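# Stack the orange-labelled carton onto the other carton

## Task

Set the carton bearing the orange label flat on top of the second carton, keeping the same face up that it had at the start, with no more than 1 cm of it hanging past the lower carton's edge; it must stay there on its own, not be held by the robot, and the robot must release it and pull away afterwards.

## Robot and tools

Robot: two arms, left_arm and right_arm, each ending in a vacuum suction cup rather than fingers. The controlled point of each arm is its cup point, the middle of the cup rim (rim 36 mm wide). The cup points out along the cup point's own +z axis. About 4 cm back from the rim the tool widens to roughly 9 cm sideways, carrying a wrist camera.

Frame: one scene frame shared by both arms. Origin on the table top midway between the arms, +z up, +x out across the table, left_arm sits toward +y. The arm names do not match left or right in the images. Positions are in metres, orientations are quaternions written w first (qw, qx, qy, qz). Reported cup point positions can be slightly off, worse at long reach.

The row: every arm command is one list of 16 numbers covering both arms, even if only one moves: left_arm x, y, z, qw, qx, qy, qz, left suction, then right_arm x, y, z, qw, qx, qy, qz, right suction. Each x, y, z plus quaternion is an absolute target pose for that cup point in the scene frame, not an offset. Suction is in [-1, 1]: above 0.01 means on, 0.01 or less means off, and it stays as last sent, so resend the current value to leave it unchanged (0 is an actual off command). To hold an arm still, repeat its full last reported pose each call, and keep resending the same target quaternion to hold an orientation rather than copying a drifted reported one.

Tools:
- execute_actions {actions, pictures}: actions holds at most one item. Empty list [] just returns the state. {"rows": [[16 numbers], ...], "steps": n} plays up to 15 rows, one per 1/30 s control step (steps at most 15, default 15); the final row repeats if rows are fewer than steps. {"steps": n} with no rows is a wait of up to 300 steps counted from the previous result, including your reply time. A target more than 0.6 m from the arm's last reported position along any cup axis is refused and nothing is sent. Each step the command is also clipped to within 100 mm and 16 degrees of the measured pose, so long moves need several calls; check the result and send the remainder. pictures (true/false) controls whether images come back.
- move {target, speed, stop_force}: target is one 16-number row of absolute poses as above; each cup point travels a straight line to it, all arms finishing together, over 0.5 to 10 s (cut off at 10 s). speed is top path speed in m/s, 0.002 to 0.5, default 0.25; turning limit is twice that in rad/s. stop_force, in newtons 9 to 40, one value for both arms: an arm's path stops when its wrist sensor feels that much extra push against the motion for 2 steps; it then backs up 2 steps and holds. Use it only with slow speed, not when the cup is rotating during the move, and omit it when lifting away from something the cup presses on. Arms closer than 1.5 mm and 0.5 degrees to target count as still. Suction values in the row are applied at the start. Paths ignore obstacles and the other arm.
- wait {seconds}: 0 to 10 s, sends nothing new.
- zoom_image {camera, region}: camera is cam_low, cam_left_wrist or cam_right_wrist; region [x0, y0, x1, y1] in image pixels from the top-left, at most 504 by 504. Image sizes: cam_low 896x504, wrist cameras 504x504.
- finished_scene {scene}: closes the current scene by its number and reports success; irreversible.

Results: the state line gives each cup point's position, quaternion and velocities. The move: line reports the ending per arm: done, off_target, moving, held, fault, or contact (stop_force ended the path). limits=paced means the target was clipped; limits=held means a clearance check blocked steps, after which the arm may jump faster. HELD marks blocked steps; "pose unreachable" names an arm whose command the clearance check altered. "Hand target" shows where the controller is driving each cup. Wrist force and Wrist torque lines are in each end effector's own axes, with offsets up to about 4 N, noise, and saturation near 50 N; pressing on a surface shows force pointing back into the arm. "no reading" is normal at the start. suction_measured shows vacuum: near 0 means no seal, 0.83 or more is airtight; part_present turns 1 at 0.50 and 0 below 0.45. Joint torques are noisy and offset; don't rely on them for faults.

Picking and placing: switch suction on and press the rim fully onto a smooth flat face of the carton, away from edges, holes and seams. Under vacuum the cup compresses, so the carton rides up to about 12 mm nearer the tool. Vacuum alone may lift an object. To release, lower the carton until it rests on the other carton, switch suction off, and then retreat more than 15 mm so the cup detaches. A cup sealed to the table pins the tool; turn suction off to free it.

Cautions: arms are stiff; commanding even slightly into a hard surface can trigger a fault. A joint torque over its limit (132 N m for the big joints, 24.6 N m for wrists, including load) or any outside force of 150 N stops that arm for 10 s. Fast contact hits harder. Keep the arms from colliding or pushing on each other. Do not knock or drop anything off the table. Motors heat while holding loads: MOTOR HOT appears at 70 °C, and at 85 °C an OVER-TEMPERATURE FAULT brakes the arm. Joint speed limits and a roughly 0.17 s command lag mean an arm may still be short of its target when a result arrives. Loose objects may occasionally get nudged by outside pushes.

Each tool is called after ">>>" by a JSON object that holds its "fn" and its "kwargs".

## Session

>>> {"fn": "execute_actions", "kwargs": {"actions": []}}

Scene clock: 0.00 s of 5500.00 s.
left_arm: end_effector_position=(+0.4452, +0.5304, +0.4094) suction_measured=0.00 part_present=0 end_effector_quat_wxyz=(-0.000, -0.047, +0.999, -0.000) end_effector_velocity=(+0.000, -0.000, +0.000) end_effector_angular_velocity=(+0.000, -0.001, -0.002) | right_arm: end_effector_position=(+0.4623, -0.4269, +0.4099) suction_measured=0.00 part_present=0 end_effector_quat_wxyz=(+0.001, +0.083, +0.997, -0.000) end_effector_velocity=(+0.000, -0.000, +0.001) end_effector_angular_velocity=(-0.000, -0.001, +0.001)
Joint positions: left_arm=[-0.314 -1.747  1.518 -1.342 -1.572  1.253] | right_arm=[ 3.458 -1.396 -1.516 -1.798  1.569  1.887]
Joint velocities: left_arm=[-0.001 -0.    -0.    -0.     0.001  0.   ] | right_arm=[-0.    -0.     0.001  0.    -0.    -0.001]
Joint torques (N m, as the arm reports them, + toward a larger angle): no reading
Motor temperatures (°C, as the motors report them): left_arm=[28 24 27 33 39 31] | right_arm=[24 25 25 34 35 31]
Wrist force (N, on the end effector, along its own x y z axes, offset not removed): no reading
Wrist torque (N m, same axes, about the end effector's origin, offset not removed): no reading
Hand target (left_arm): +0.445, +0.530, +0.409; -0.000, -0.047, +0.999, -0.000
Hand target (right_arm): +0.462, -0.427, +0.410; +0.001, +0.083, +0.997, -0.000

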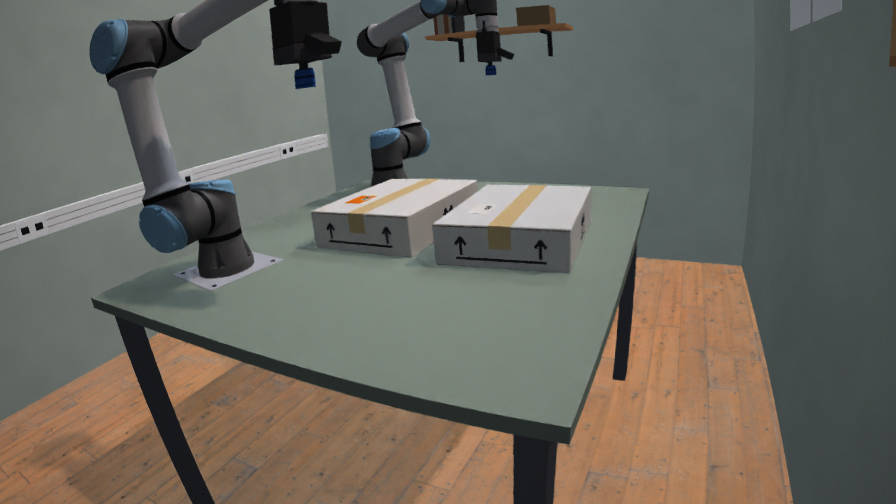

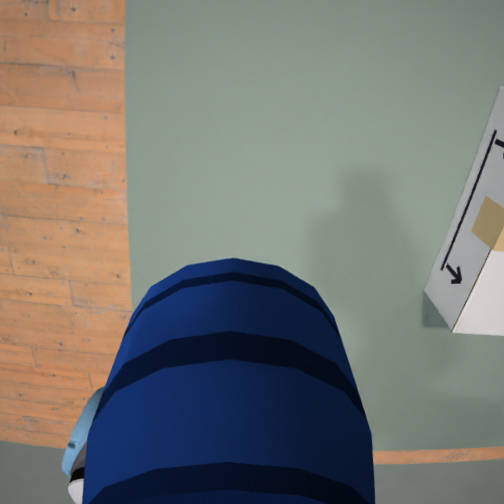

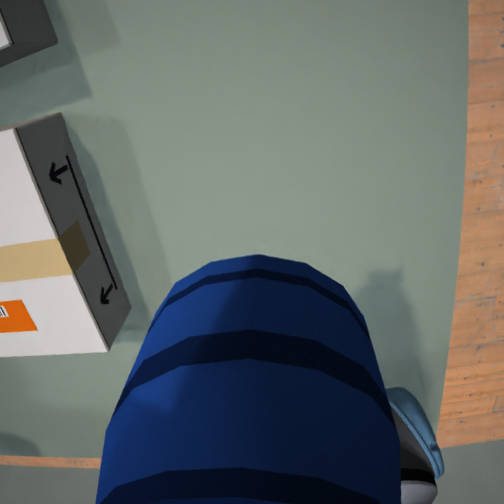

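>>> {"fn": "move", "kwargs": {"target": [0.45,0.25,0.5,0,0,1,0,0,0.45,-0.15,0.5,0,0,1,0,0], "speed": 0.4}}

Scene clock: 2.37 s of 5500.00 s.
left_arm: end_effector_position=(+0.4503, +0.2506, +0.5000) suction_measured=0.00 part_present=0 end_effector_quat_wxyz=(-0.000, -0.000, +1.000, +0.000) end_effector_velocity=(+0.001, -0.000, +0.001) end_effector_angular_velocity=(+0.001, -0.000, +0.001) | right_arm: end_effector_position=(+0.4500, -0.1499, +0.4999) suction_measured=0.00 part_present=0 end_effector_quat_wxyz=(+0.000, +0.000, +1.000, +0.001) end_effector_velocity=(+0.000, +0.001, +0.001) end_effector_angular_velocity=(-0.000, -0.000, +0.000)
Joint positions: left_arm=[-0.872 -1.513  1.053 -1.111 -1.571  0.79 ] | right_arm=[ 4.065 -1.543 -1.142 -2.026  1.572  2.328]
Joint velocities: left_arm=[ 0.001  0.003 -0.007  0.003  0.001 -0.   ] | right_arm=[ 0.001 -0.002  0.004 -0.002 -0.     0.   ]
Joint torques (N m, as the arm reports them, + toward a larger angle): left_arm=[-11.19 -16.82 -34.59   0.01   2.57  -2.15] | right_arm=[ 7.58  7.84 31.42  0.97 -1.35  1.61]
Motor temperatures (°C, as the motors report them): left_arm=[28 24 27 33 39 31] | right_arm=[24 25 25 34 35 31]
Wrist force (N, on the end effector, along its own x y z axes, offset not removed): left_arm=[0.9 -0.9 1.0] | right_arm=[-1.3 0.4 -2.0]
Wrist torque (N m, same axes, about the end effector's origin, offset not removed): left_arm=[-0.28 -0.39 -0.10] | right_arm=[0.01 0.06 -0.15]
Hand target (left_arm): +0.450, +0.250, +0.500; -0.000, -0.000, +1.000, +0.000
Hand target (right_arm): +0.450, -0.150, +0.500; +0.000, -0.000, +1.000, +0.001
Off the commanded pose (left_arm): 0.001 m, 0 deg.
Off the commanded pose (right_arm): 0.000 m, 0 deg.
move: done

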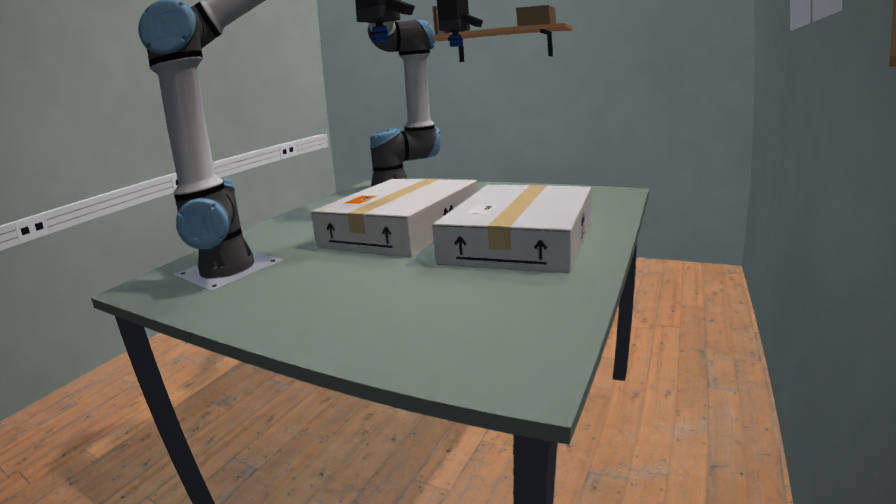

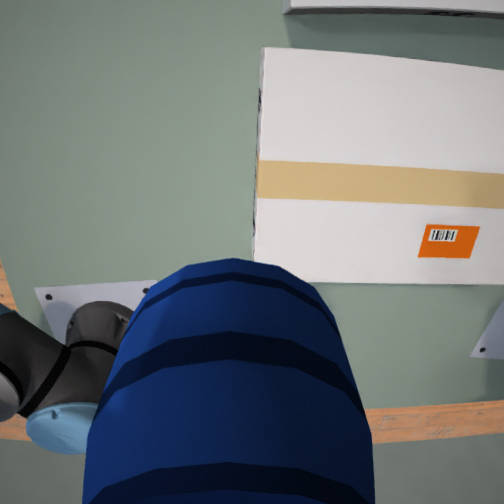

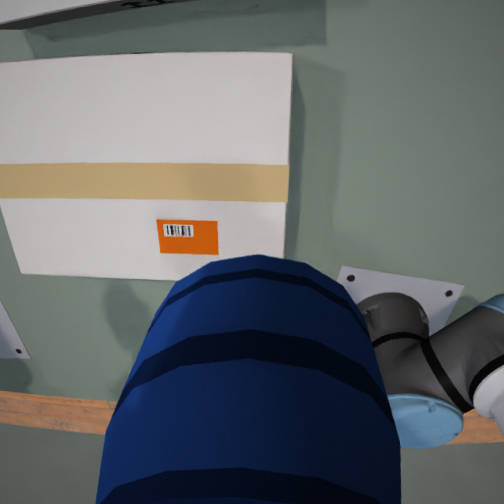

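>>> {"fn": "move", "kwargs": {"target": [0.33,0.3,0.5,0,-0.7071,0.7071,0,0,0.65,-0.25,0.5,0,0.7071,0.7071,0,0], "speed": 0.4}}

Scene clock: 9.23 s of 5500.00 s.
left_arm: end_effector_position=(+0.3300, +0.2999, +0.4998) suction_measured=0.00 part_present=0 end_effector_quat_wxyz=(-0.000, -0.707, +0.707, +0.000) end_effector_velocity=(-0.001, +0.000, -0.000) end_effector_angular_velocity=(+0.001, +0.000, +0.007) | right_arm: end_effector_position=(+0.6498, -0.2502, +0.5000) suction_measured=0.00 part_present=0 end_effector_quat_wxyz=(+0.000, +0.707, +0.707, -0.000) end_effector_velocity=(+0.001, +0.000, +0.000) end_effector_angular_velocity=(-0.000, +0.003, -0.006)
Joint positions: left_arm=[-1.015 -1.82   1.326 -1.076 -1.571 -0.923] | right_arm=[ 3.696 -1.995 -0.579 -2.138  1.57   3.529]
Joint velocities: left_arm=[-0.002 -0.002  0.001  0.001  0.    -0.01 ] | right_arm=[-0.001 -0.008  0.014 -0.009  0.001  0.005]
Joint torques (N m, as the arm reports them, + toward a larger angle): left_arm=[ -9.79 -17.4   -8.78  -0.18   2.58  -1.96] | right_arm=[-7.04 29.48 29.63  1.23  1.42  1.43]
Motor temperatures (°C, as the motors report them): left_arm=[28 24 27 33 39 31] | right_arm=[24 25 25 34 35 31]
Wrist force (N, on the end effector, along its own x y z axes, offset not removed): left_arm=[-0.3 -1.3 -0.9] | right_arm=[-0.6 0.9 -4.1]
Wrist torque (N m, same axes, about the end effector's origin, offset not removed): left_arm=[-0.38 -0.04 -0.16] | right_arm=[0.07 0.07 -0.05]
Hand target (left_arm): +0.330, +0.300, +0.500; -0.000, +0.707, -0.707, -0.000
Hand target (right_arm): +0.650, -0.250, +0.500; +0.000, +0.707, +0.707, -0.000
Off the commanded pose (left_arm): 0.000 m, 0 deg.
Off the commanded pose (right_arm): 0.000 m, 0 deg.
After step 90, 1.40 s passed at rest.
move: done

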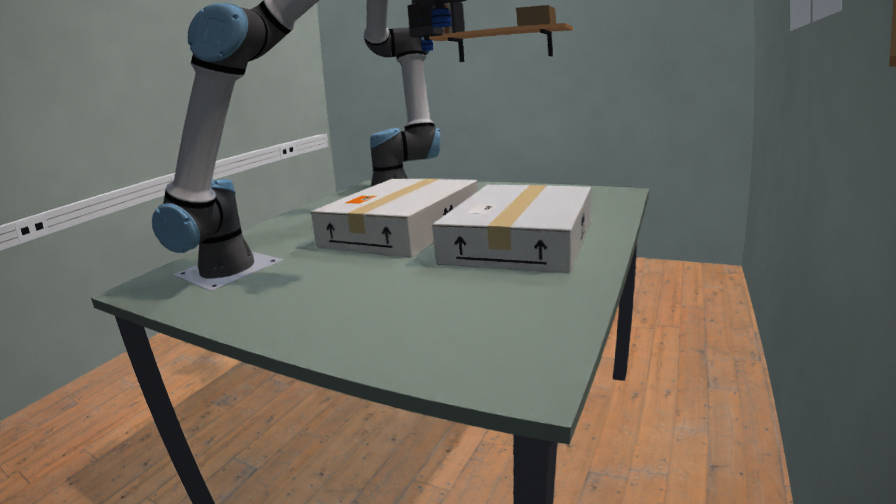

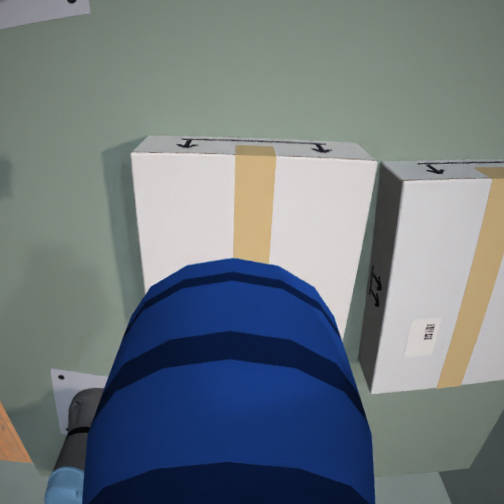

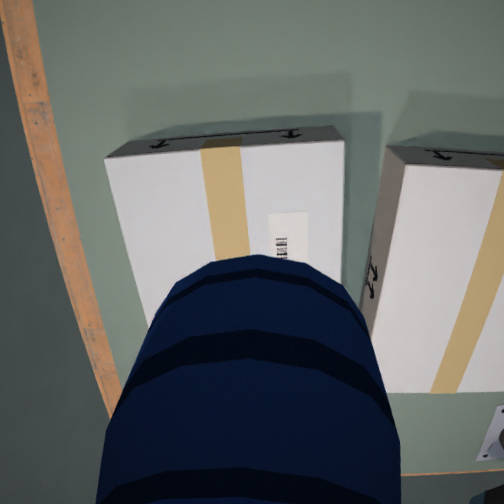

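>>> {"fn": "move", "kwargs": {"target": [0.74,0.25,0.42,0,0,1,0,0,0.74,-0.19,0.42,0,0,1,0,0], "speed": 0.4}}

>>> {"fn": "move", "kwargs": {"target": [0.41,0.24,0.42,0,0,1,0,0,0.41,-0.205,0.42,0,0,1,0,0], "speed": 0.4}}

Scene clock: 16.80 s of 5500.00 s.
left_arm: end_effector_position=(+0.7390, +0.2506, +0.4196) suction_measured=0.00 part_present=0 end_effector_quat_wxyz=(+0.021, -0.000, +1.000, -0.008) end_effector_velocity=(+0.001, -0.000, +0.001) end_effector_angular_velocity=(-0.000, -0.005, -0.001) | right_arm: end_effector_position=(+0.7400, -0.1899, +0.4201) suction_measured=0.00 part_present=0 end_effector_quat_wxyz=(+0.000, -0.000, +1.000, +0.000) end_effector_velocity=(-0.000, -0.000, -0.000) end_effector_angular_velocity=(-0.000, +0.001, +0.001)
Joint positions: left_arm=[-0.591 -0.696  0.036 -0.956 -1.565  1.07 ] | right_arm=[ 3.726 -2.234 -0.422 -2.057  1.571  1.989]
Joint velocities: left_arm=[-0.     0.009 -0.019  0.006  0.002  0.001] | right_arm=[ 0.    -0.     0.    -0.001  0.    -0.001]
Joint torques (N m, as the arm reports them, + toward a larger angle): left_arm=[  0.02 -44.2  -32.86   0.03   2.73   1.72] | right_arm=[-7.   39.58 31.29  0.97  1.42 -1.39]
Motor temperatures (°C, as the motors report them): left_arm=[28 24 27 33 39 31] | right_arm=[24 25 25 34 35 31]
Wrist force (N, on the end effector, along its own x y z axes, offset not removed): left_arm=[-0.6 -1.1 1.7] | right_arm=[-2.5 -0.8 -3.4]
Wrist torque (N m, same axes, about the end effector's origin, offset not removed): left_arm=[-0.45 -0.07 -0.16] | right_arm=[-0.30 0.33 0.02]
Hand target (left_arm): +0.739, +0.251, +0.420; +0.022, +0.000, +1.000, -0.008
Hand target (right_arm): +0.740, -0.190, +0.420; +0.000, +0.000, +1.000, +0.000
Off the commanded pose (left_arm): 0.001 m, 3 deg.
Off the commanded pose (right_arm): 0.000 m, 0 deg.
elbow stopped short (left arm): the move would have taken joint 3 (elbow) straighter than the controller allows; a more bent joint 3 avoids this.
After step 90, 1.93 s passed at rest.
move: off_target (left_arm)

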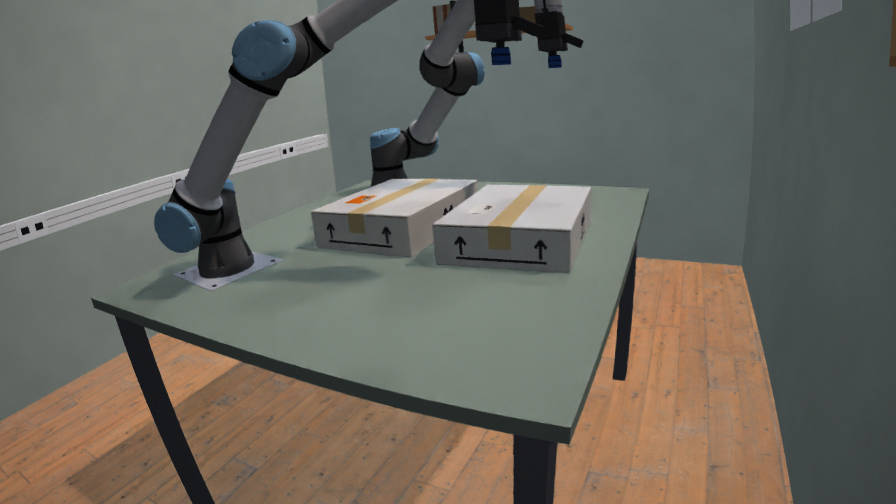

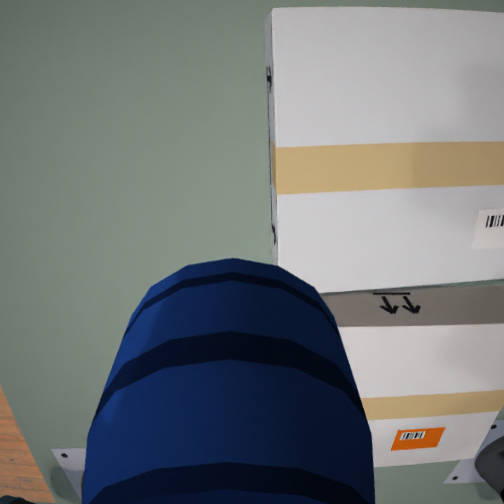

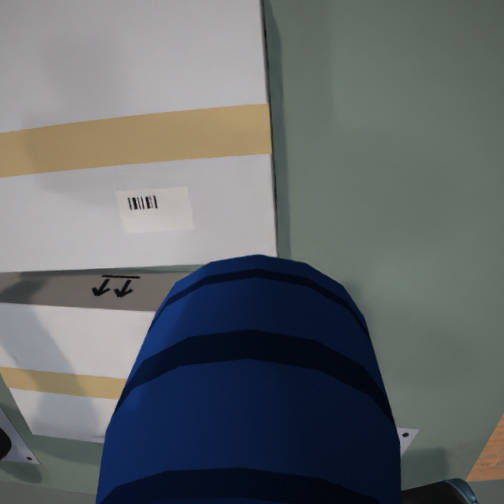

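Scene clock: 18.23 s of 5500.00 s.
left_arm: end_effector_position=(+0.4102, +0.2397, +0.4196) suction_measured=0.00 part_present=0 end_effector_quat_wxyz=(-0.000, -0.000, +1.000, +0.000) end_effector_velocity=(-0.001, -0.000, +0.001) end_effector_angular_velocity=(-0.001, -0.005, +0.000) | right_arm: end_effector_position=(+0.4103, -0.2048, +0.4199) suction_measured=0.00 part_present=0 end_effector_quat_wxyz=(-0.000, -0.000, +1.000, +0.000) end_effector_velocity=(-0.001, +0.000, -0.000) end_effector_angular_velocity=(-0.001, -0.000, -0.000)
Joint positions: left_arm=[-0.952 -1.652  1.409 -1.328 -1.571  0.71 ] | right_arm=[ 4.032 -1.334 -1.537 -1.841  1.572  2.295]
Joint velocities: left_arm=[-0.004 -0.005  0.004 -0.003  0.003 -0.005] | right_arm=[ 0.004  0.002 -0.002 -0.001 -0.001  0.004]
Joint torques (N m, as the arm reports them, + toward a larger angle): left_arm=[-10.8  -24.48  -9.72  -4.91   2.41  -2.07] | right_arm=[ 8.97 26.62 17.3   0.9  -1.29  1.51]
Motor temperatures (°C, as the motors report them): left_arm=[28 24 27 33 39 31] | right_arm=[24 25 25 34 35 31]
Wrist force (N, on the end effector, along its own x y z axes, offset not removed): left_arm=[-2.3 -2.0 3.1] | right_arm=[-1.6 1.6 -2.3]
Wrist torque (N m, same axes, about the end effector's origin, offset not removed): left_arm=[-0.44 0.30 -0.11] | right_arm=[0.26 0.12 -0.11]
Hand target (left_arm): +0.410, +0.240, +0.420; -0.000, -0.000, +1.000, +0.000
Hand target (right_arm): +0.410, -0.205, +0.420; -0.000, -0.000, +1.000, +0.000
Off the commanded pose (left_arm): 0.001 m, 0 deg.
Off the commanded pose (right_arm): 0.000 m, 0 deg.
move: done

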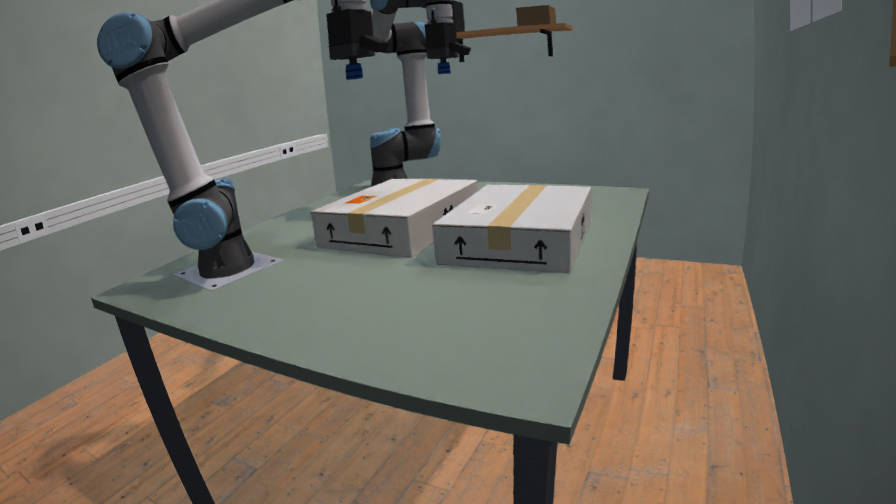

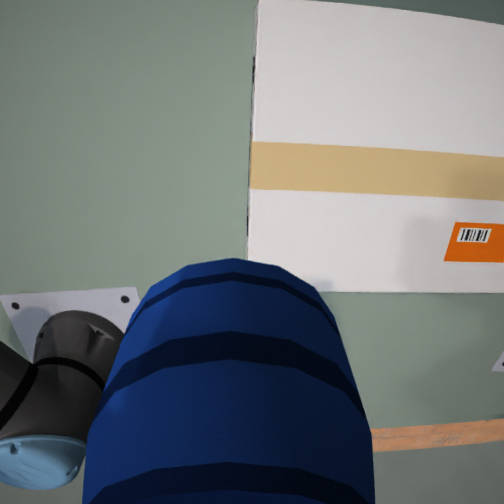

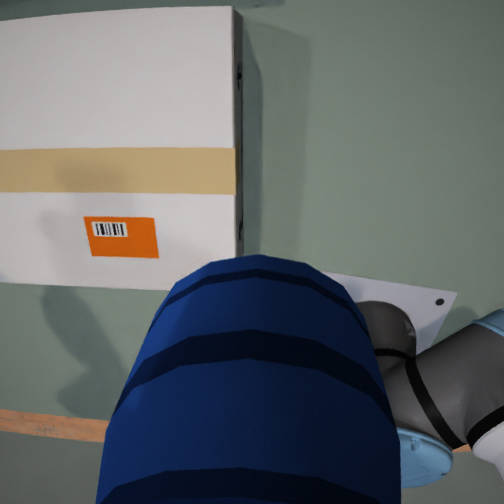

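>>> {"fn": "move", "kwargs": {"target": [0.27,0.156,0.15,0,0,1,0,0,0.39,-0.104,0.15,0,0,1,0,0], "speed": 0.4}}

>>> {"fn": "move", "kwargs": {"target": [0.27,0.156,0.06,0,0,1,0,1,0.39,-0.104,0.06,0,0,1,0,1], "speed": 0.03, "stop_force": 10}}

Scene clock: 22.07 s of 5500.00 s.
left_arm: end_effector_position=(+0.2704, +0.1557, +0.1500) suction_measured=0.00 part_present=0 end_effector_quat_wxyz=(-0.000, +0.000, +1.000, +0.000) end_effector_velocity=(+0.000, -0.001, -0.001) end_effector_angular_velocity=(-0.001, -0.003, -0.000) | right_arm: end_effector_position=(+0.3903, -0.1035, +0.1501) suction_measured=0.00 part_present=0 end_effector_quat_wxyz=(-0.000, -0.000, +1.000, +0.000) end_effector_velocity=(-0.000, +0.000, -0.002) end_effector_angular_velocity=(-0.000, +0.001, -0.001)
Joint positions: left_arm=[-1.341 -1.698  2.156 -2.028 -1.571  0.321] | right_arm=[ 4.243 -1.478 -2.126 -1.108  1.571  2.506]
Joint velocities: left_arm=[-0.001  0.002  0.002 -0.006  0.002 -0.001] | right_arm=[ 0.    -0.002 -0.002  0.004  0.001  0.001]
Joint torques (N m, as the arm reports them, + toward a larger angle): left_arm=[-8.9  -8.4  -8.25 -4.81  2.66 -1.93] | right_arm=[ 7.62  5.32 15.99  4.51 -1.38  1.48]
Motor temperatures (°C, as the motors report them): left_arm=[28 24 27 33 39 31] | right_arm=[24 25 25 34 35 31]
Wrist force (N, on the end effector, along its own x y z axes, offset not removed): left_arm=[-1.0 -2.6 3.3] | right_arm=[-0.8 0.1 -3.6]
Wrist torque (N m, same axes, about the end effector's origin, offset not removed): left_arm=[-0.70 0.09 -0.13] | right_arm=[-0.04 0.00 -0.08]
Hand target (left_arm): +0.270, +0.156, +0.150; -0.000, +0.000, +1.000, +0.000
Hand target (right_arm): +0.390, -0.104, +0.150; -0.000, -0.000, +1.000, +0.000
Off the commanded pose (left_arm): 0.001 m, 0 deg.
Off the commanded pose (right_arm): 0.001 m, 0 deg.
move: done

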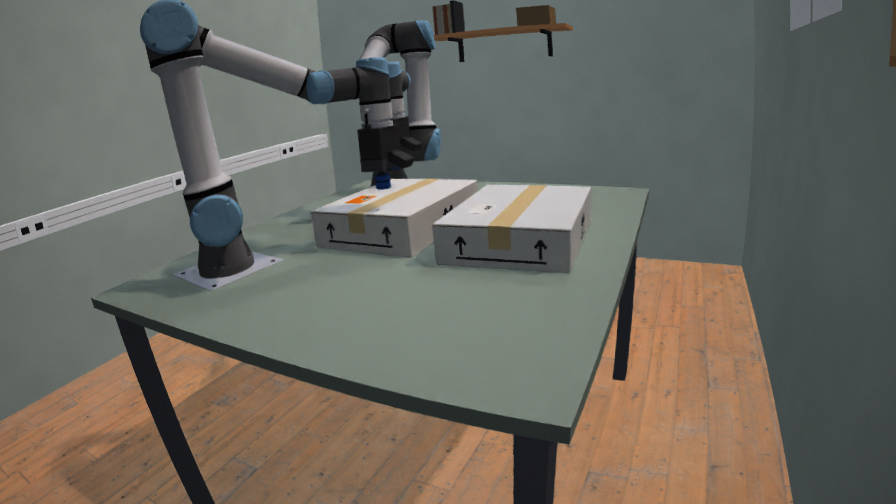

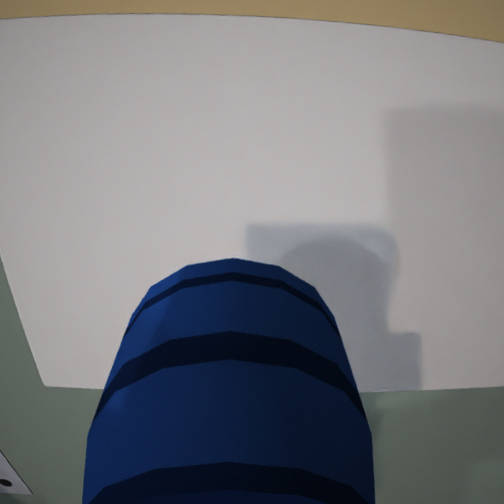

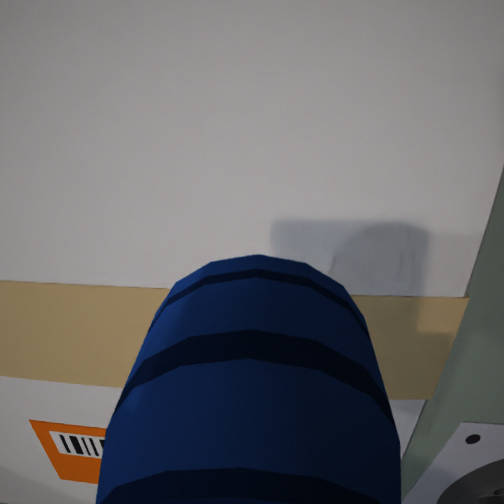

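Scene clock: 34.37 s of 5500.00 s.
left_arm: end_effector_position=(+0.2702, +0.1556, +0.0882) suction_measured=0.95 part_present=1 end_effector_quat_wxyz=(+0.000, -0.000, +1.000, -0.001) end_effector_velocity=(+0.000, -0.001, +0.000) end_effector_angular_velocity=(-0.001, -0.002, -0.001) | right_arm: end_effector_position=(+0.3903, -0.1035, +0.0884) suction_measured=0.91 part_present=1 end_effector_quat_wxyz=(+0.001, -0.000, +1.000, +0.001) end_effector_velocity=(+0.000, +0.001, +0.000) end_effector_angular_velocity=(+0.001, -0.001, +0.001)
Joint positions: left_arm=[-1.341 -1.604  2.259 -2.228 -1.571  0.32 ] | right_arm=[ 4.243 -1.571 -2.225 -0.914  1.571  2.506]
Joint velocities: left_arm=[-0.001 -0.    -0.    -0.001  0.001 -0.   ] | right_arm=[ 0.     0.     0.001  0.     0.    -0.001]
Joint torques (N m, as the arm reports them, + toward a larger angle): left_arm=[  2.43 -14.81 -18.29  -2.51   0.12  -0.13] | right_arm=[ 0.21 20.59 21.38  2.93 -0.04 -0.01]
Motor temperatures (°C, as the motors report them): left_arm=[28 24 27 33 39 31] | right_arm=[24 25 25 34 35 31]
Wrist force (N, on the end effector, along its own x y z axes, offset not removed): left_arm=[4.5 17.7 -19.3] | right_arm=[12.2 -13.8 -34.9]
Wrist torque (N m, same axes, about the end effector's origin, offset not removed): left_arm=[-0.23 -0.16 -0.06] | right_arm=[-0.07 0.08 -0.03]
Hand target (left_arm): +0.270, +0.156, +0.088; +0.000, -0.000, +1.000, -0.001
Hand target (right_arm): +0.390, -0.104, +0.088; +0.001, -0.000, +1.000, +0.001
Off the commanded pose (left_arm): 0.028 m, 0 deg.
Off the commanded pose (right_arm): 0.028 m, 0 deg.
FORCE FAULT: contact force on the left arm reached its limit, and that arm stopped for 10 seconds. FORCE FAULT: contact force on the right arm reached its limit, and that arm stopped for 10 seconds. On each arm, the contact can be on any part of the arm, not only on its tool. Those arms' remaining commands of this call were not run. Those arms hold still and accept commands again. Move each arm away from its contact; if what an arm grips holds it there, let go first. An arm that pushes or pulls that hard again can be faulted again.
move: fault (left_arm, right_arm; stop_force had ended the path)

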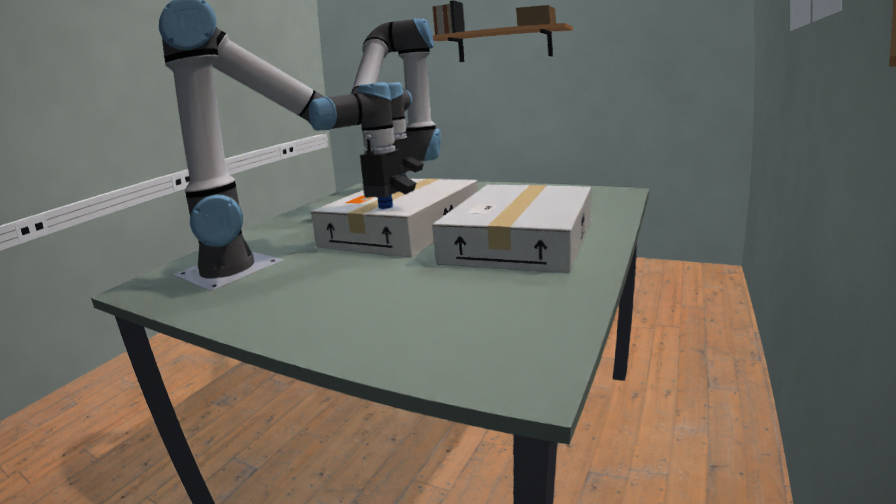

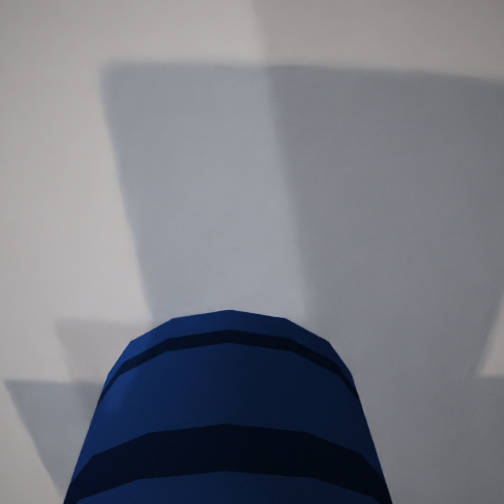

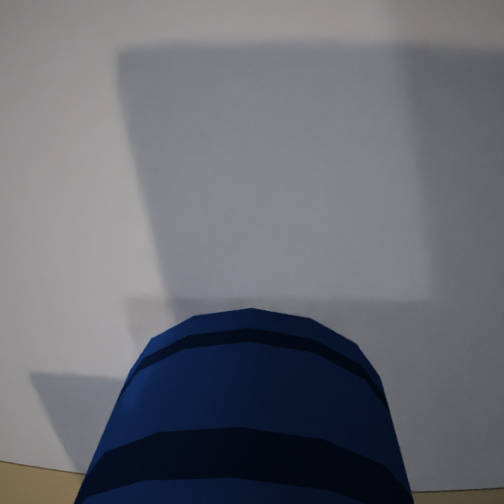

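>>> {"fn": "move", "kwargs": {"target": [0.27,0.156,0.225,0,0,1,0,1,0.39,-0.104,0.225,0,0,1,0,1], "speed": 0.15}}

>>> {"fn": "move", "kwargs": {"target": [0.595,0.134,0.225,0,-0.0436,0.999,0,1,0.737,-0.114,0.225,0,-0.0436,0.999,0,1], "speed": 0.2}}

Scene clock: 37.47 s of 5500.00 s.
left_arm: end_effector_position=(+0.2699, +0.1562, +0.2249) suction_measured=0.95 part_present=1 end_effector_quat_wxyz=(-0.000, +0.000, +1.000, +0.000) end_effector_velocity=(+0.000, +0.000, +0.001) end_effector_angular_velocity=(+0.001, -0.001, -0.001) | right_arm: end_effector_position=(+0.3899, -0.1042, +0.2250) suction_measured=0.91 part_present=1 end_effector_quat_wxyz=(-0.000, +0.000, +1.000, -0.000) end_effector_velocity=(+0.000, +0.000, +0.001) end_effector_angular_velocity=(-0.001, +0.000, -0.001)
Joint positions: left_arm=[-1.342 -1.769  2.01  -1.812 -1.571  0.32 ] | right_arm=[ 4.243 -1.407 -1.982 -1.323  1.571  2.506]
Joint velocities: left_arm=[-0.    -0.001 -0.004  0.005  0.001  0.   ] | right_arm=[-0.    -0.     0.003 -0.004 -0.     0.   ]
Joint torques (N m, as the arm reports them, + toward a larger angle): left_arm=[ -9.24 -25.36 -42.51  -0.14   0.27  -2.18] | right_arm=[ 4.93 39.13 41.11  2.43 -2.15  1.43]
Motor temperatures (°C, as the motors report them): left_arm=[28 24 27 33 39 31] | right_arm=[24 25 25 34 35 31]
Wrist force (N, on the end effector, along its own x y z axes, offset not removed): left_arm=[-2.4 -3.5 16.6] | right_arm=[0.1 4.2 19.3]
Wrist torque (N m, same axes, about the end effector's origin, offset not removed): left_arm=[-0.12 0.03 -0.12] | right_arm=[-0.02 0.18 -0.17]
Hand target (left_arm): +0.270, +0.156, +0.225; +0.000, -0.000, +1.000, -0.000
Hand target (right_arm): +0.390, -0.104, +0.225; +0.000, -0.000, +1.000, +0.000
Off the commanded pose (left_arm): 0.000 m, 0 deg.
Off the commanded pose (right_arm): 0.000 m, 0 deg.
move: done

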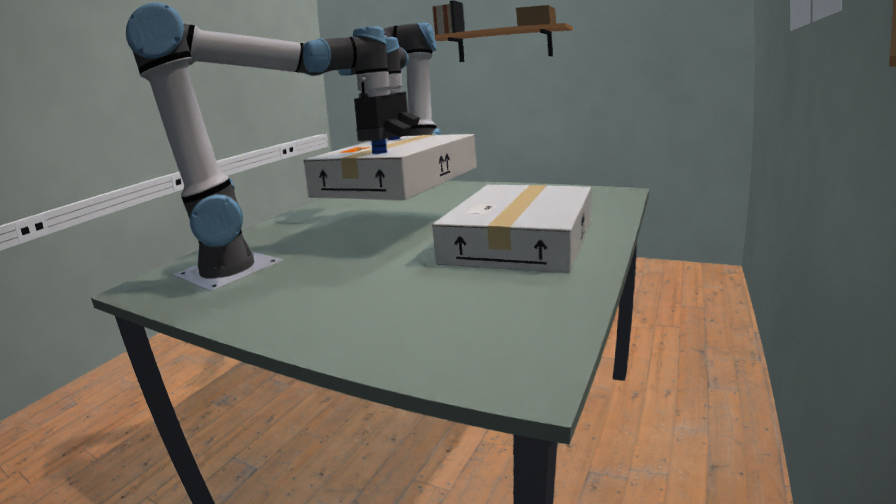

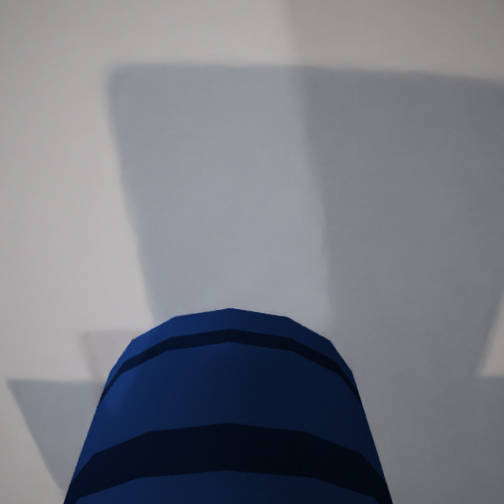

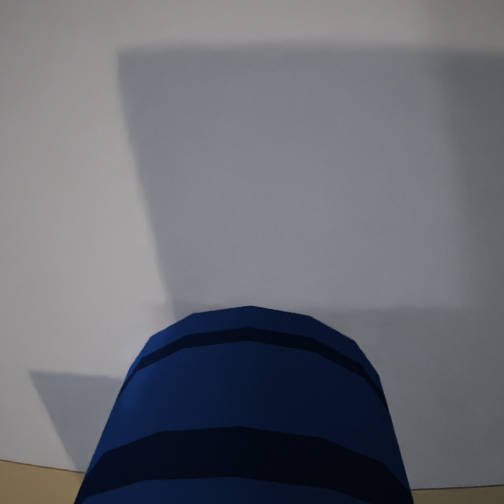

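Scene clock: 39.70 s of 5500.00 s.
left_arm: end_effector_position=(+0.5949, +0.1343, +0.2253) suction_measured=0.95 part_present=1 end_effector_quat_wxyz=(+0.000, -0.044, +0.999, -0.000) end_effector_velocity=(+0.001, -0.001, +0.000) end_effector_angular_velocity=(-0.001, -0.001, +0.000) | right_arm: end_effector_position=(+0.7369, -0.1144, +0.2251) suction_measured=0.91 part_present=1 end_effector_quat_wxyz=(+0.000, -0.044, +0.999, -0.001) end_effector_velocity=(+0.001, +0.000, -0.000) end_effector_angular_velocity=(-0.001, +0.002, +0.000)
Joint positions: left_arm=[-0.843 -1.14   1.301 -1.732 -1.571  0.731] | right_arm=[ 3.822 -2.159 -1.06  -1.493  1.57   1.998]
Joint velocities: left_arm=[ 0.001  0.003 -0.005  0.001 -0.     0.   ] | right_arm=[-0.001 -0.005  0.008 -0.005  0.    -0.001]
Joint torques (N m, as the arm reports them, + toward a larger angle): left_arm=[  9.76 -40.18 -43.99  -2.37  -2.57   1.78] | right_arm=[-4.36 55.39 44.05  3.01  2.65 -1.28]
Motor temperatures (°C, as the motors report them): left_arm=[28 24 27 33 39 31] | right_arm=[24 25 25 34 35 31]
Wrist force (N, on the end effector, along its own x y z axes, offset not removed): left_arm=[0.2 2.6 16.1] | right_arm=[-5.1 -3.3 18.5]
Wrist torque (N m, same axes, about the end effector's origin, offset not removed): left_arm=[-0.41 -0.02 -0.05] | right_arm=[-0.16 0.35 -0.06]
Hand target (left_arm): +0.595, +0.134, +0.225; +0.000, -0.044, +0.999, -0.000
Hand target (right_arm): +0.737, -0.114, +0.225; +0.000, -0.044, +0.999, -0.001
Off the commanded pose (left_arm): 0.000 m, 0 deg.
Off the commanded pose (right_arm): 0.000 m, 0 deg.
move: done

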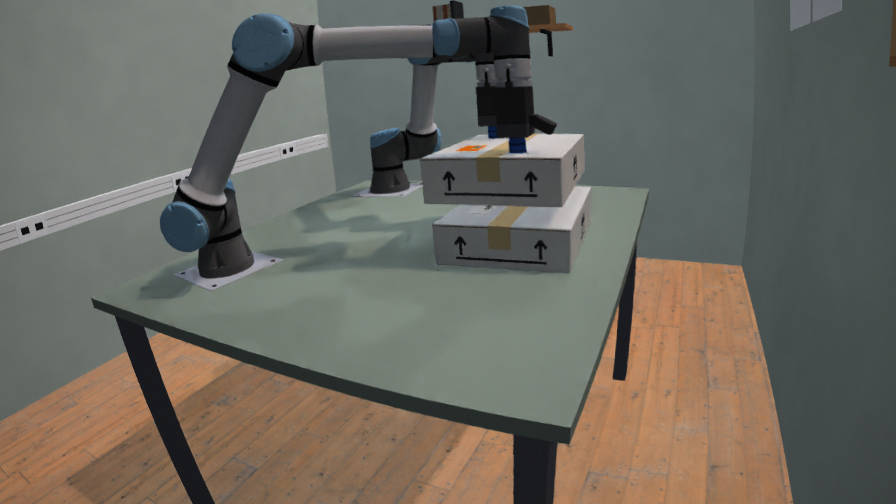

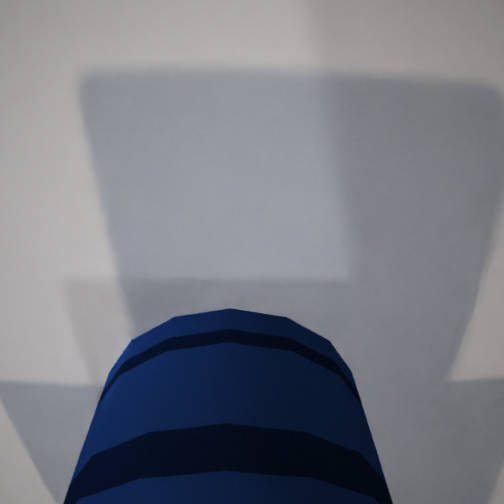

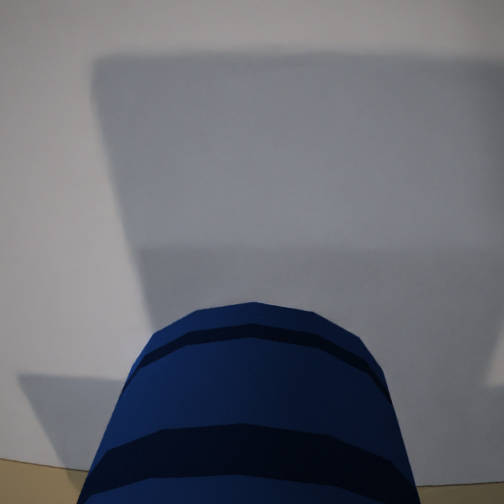

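Lower close and check alignment.

>>> {"fn": "move", "kwargs": {"target": [0.595,0.134,0.196,0,-0.0436,0.999,0,1,0.737,-0.114,0.196,0,-0.0436,0.999,0,1], "speed": 0.05}}

>>> {"fn": "zoom_image", "kwargs": {"camera": "cam_low", "region": [400, 130, 620, 290]}}

Scene clock: 41.47 s of 5500.00 s.
left_arm: end_effector_position=(+0.5950, +0.1340, +0.1961) suction_measured=0.95 part_present=1 end_effector_quat_wxyz=(-0.000, -0.044, +0.999, -0.000) end_effector_velocity=(+0.000, -0.000, -0.001) end_effector_angular_velocity=(-0.000, -0.000, +0.000) | right_arm: end_effector_position=(+0.7371, -0.1140, +0.1961) suction_measured=0.91 part_present=1 end_effector_quat_wxyz=(+0.000, -0.044, +0.999, -0.000) end_effector_velocity=(-0.000, -0.000, -0.001) end_effector_angular_velocity=(+0.001, -0.000, -0.001)
Joint positions: left_arm=[-0.843 -1.125  1.355 -1.8   -1.571  0.731] | right_arm=[ 3.822 -2.168 -1.12  -1.424  1.571  1.998]
Joint velocities: left_arm=[ 0.     0.001  0.001 -0.002 -0.    -0.   ] | right_arm=[-0.     0.001 -0.003  0.003  0.001  0.001]
Joint torques (N m, as the arm reports them, + toward a larger angle): left_arm=[-11.49 -40.16 -15.79  -7.06   0.88  -1.65] | right_arm=[ 6.28 54.96 28.91  6.79  2.93  1.43]
Motor temperatures (°C, as the motors report them): left_arm=[28 24 27 33 39 31] | right_arm=[24 25 25 34 35 31]
Wrist force (N, on the end effector, along its own x y z axes, offset not removed): left_arm=[1.9 3.9 15.3] | right_arm=[-3.7 -5.0 18.1]
Wrist torque (N m, same axes, about the end effector's origin, offset not removed): left_arm=[-0.31 -0.03 -0.20] | right_arm=[-0.02 0.08 -0.14]
Hand target (left_arm): +0.595, +0.134, +0.196; -0.000, -0.044, +0.999, +0.000
Hand target (right_arm): +0.737, -0.114, +0.196; -0.000, -0.044, +0.999, -0.000
Off the commanded pose (left_arm): 0.000 m, 0 deg.
Off the commanded pose (right_arm): 0.000 m, 0 deg.
move: done

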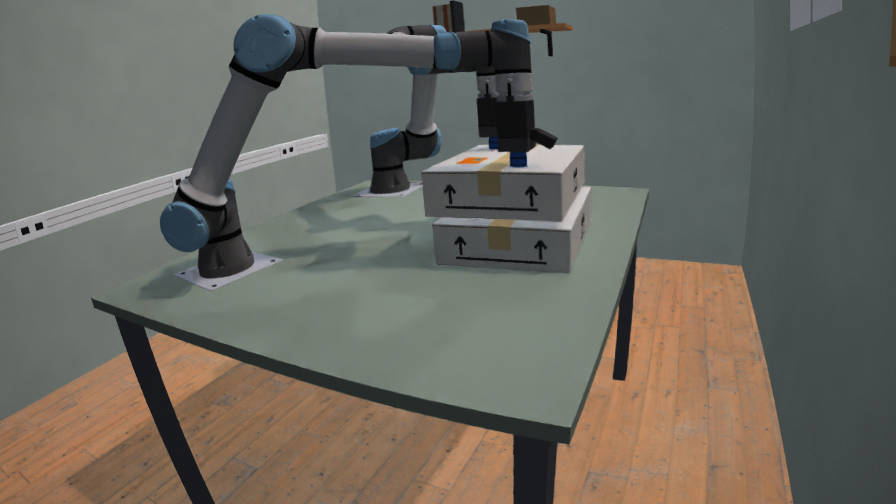

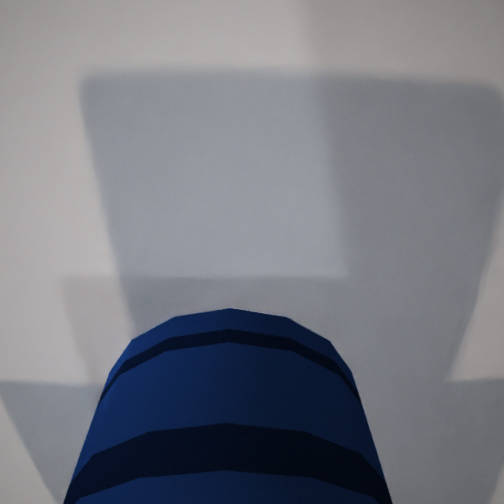

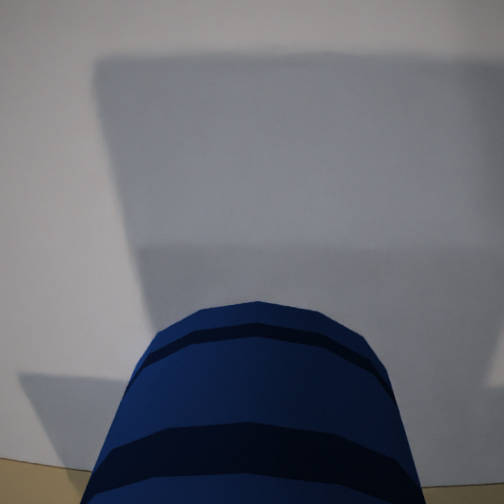

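Region (400, 130, 620, 290) of cam_low's 896x504 image, scaled by 2.291, with more detail than that image has; it fills the top 367 rows of this view, and the rest is white.

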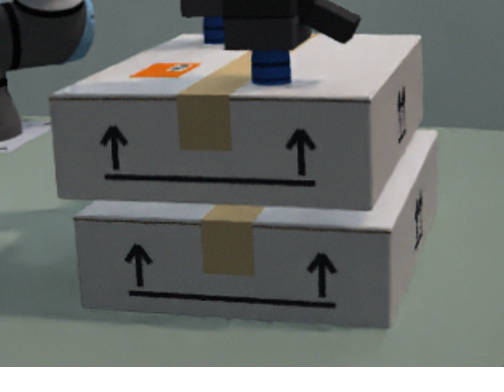

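>>> {"fn": "move", "kwargs": {"target": [0.615,0.128,0.192,0,-0.0436,0.999,0,1,0.757,-0.120,0.192,0,-0.0436,0.999,0,1], "speed": 0.05}}

>>> {"fn": "zoom_image", "kwargs": {"camera": "cam_low", "region": [400, 130, 620, 290]}}

Scene clock: 44.03 s of 5500.00 s.
left_arm: end_effector_position=(+0.6149, +0.1281, +0.1920) suction_measured=0.95 part_present=1 end_effector_quat_wxyz=(+0.000, -0.044, +0.999, +0.000) end_effector_velocity=(+0.001, +0.001, -0.001) end_effector_angular_velocity=(+0.001, +0.000, +0.002) | right_arm: end_effector_position=(+0.7569, -0.1200, +0.1920) suction_measured=0.91 part_present=1 end_effector_quat_wxyz=(+0.000, -0.044, +0.999, -0.000) end_effector_velocity=(+0.001, -0.000, +0.000) end_effector_angular_velocity=(-0.000, -0.001, +0.001)
Joint positions: left_arm=[-0.83  -1.075  1.289 -1.786 -1.571  0.745] | right_arm=[ 3.802 -2.215 -1.054 -1.444  1.571  1.978]
Joint velocities: left_arm=[ 0.002  0.003 -0.003  0.001  0.     0.   ] | right_arm=[-0.001 -0.002  0.005 -0.002 -0.    -0.002]
Joint torques (N m, as the arm reports them, + toward a larger angle): left_arm=[ 12.07 -43.05 -43.36  -1.58   1.91   1.95] | right_arm=[-4.46 57.34 43.57  2.95  0.17 -1.39]
Motor temperatures (°C, as the motors report them): left_arm=[28 24 27 33 39 31] | right_arm=[24 25 25 34 35 31]
Wrist force (N, on the end effector, along its own x y z axes, offset not removed): left_arm=[-1.9 -1.0 13.0] | right_arm=[-4.0 -1.8 17.8]
Wrist torque (N m, same axes, about the end effector's origin, offset not removed): left_arm=[-0.59 0.34 -0.20] | right_arm=[-0.13 0.36 -0.04]
Hand target (left_arm): +0.615, +0.128, +0.192; +0.000, -0.044, +0.999, -0.000
Hand target (right_arm): +0.757, -0.120, +0.192; -0.000, -0.044, +0.999, -0.000
Off the commanded pose (left_arm): 0.000 m, 0 deg.
Off the commanded pose (right_arm): 0.000 m, 0 deg.
move: done

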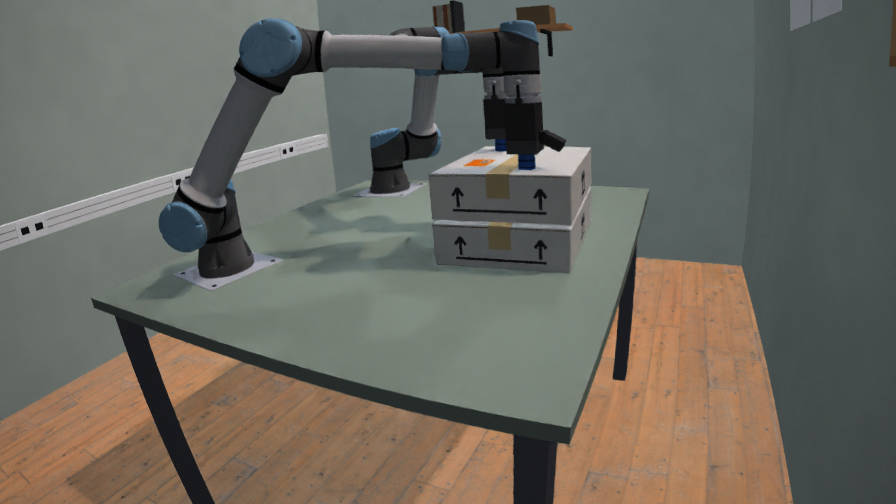

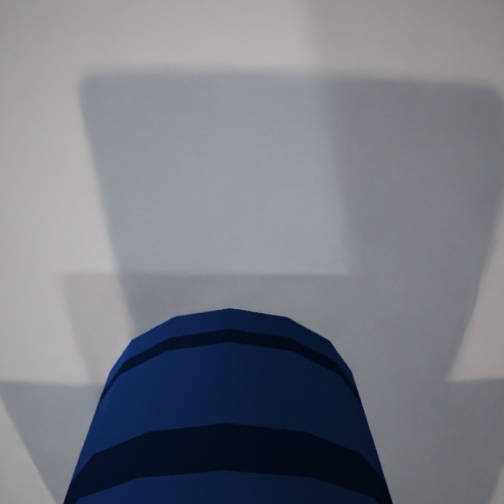

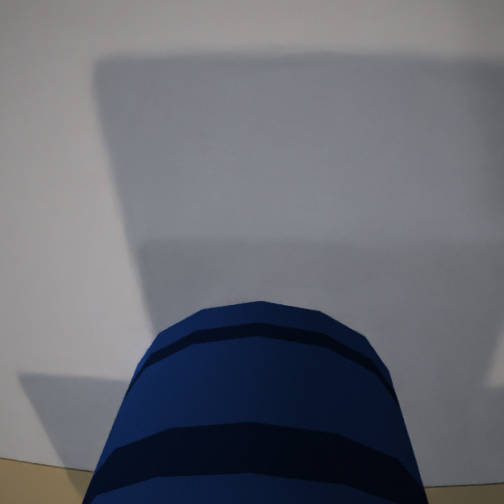

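Region (400, 130, 620, 290) of cam_low's 896x504 image, scaled by 2.291, with more detail than that image has; it fills the top 367 rows of this view, and the rest is white.

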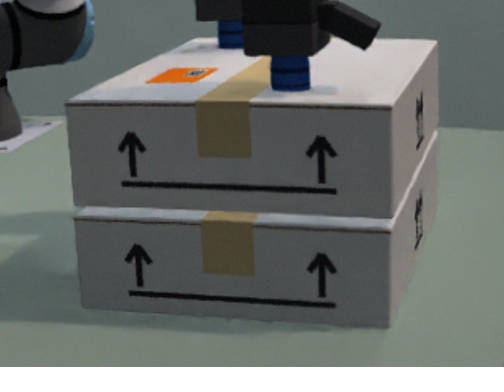

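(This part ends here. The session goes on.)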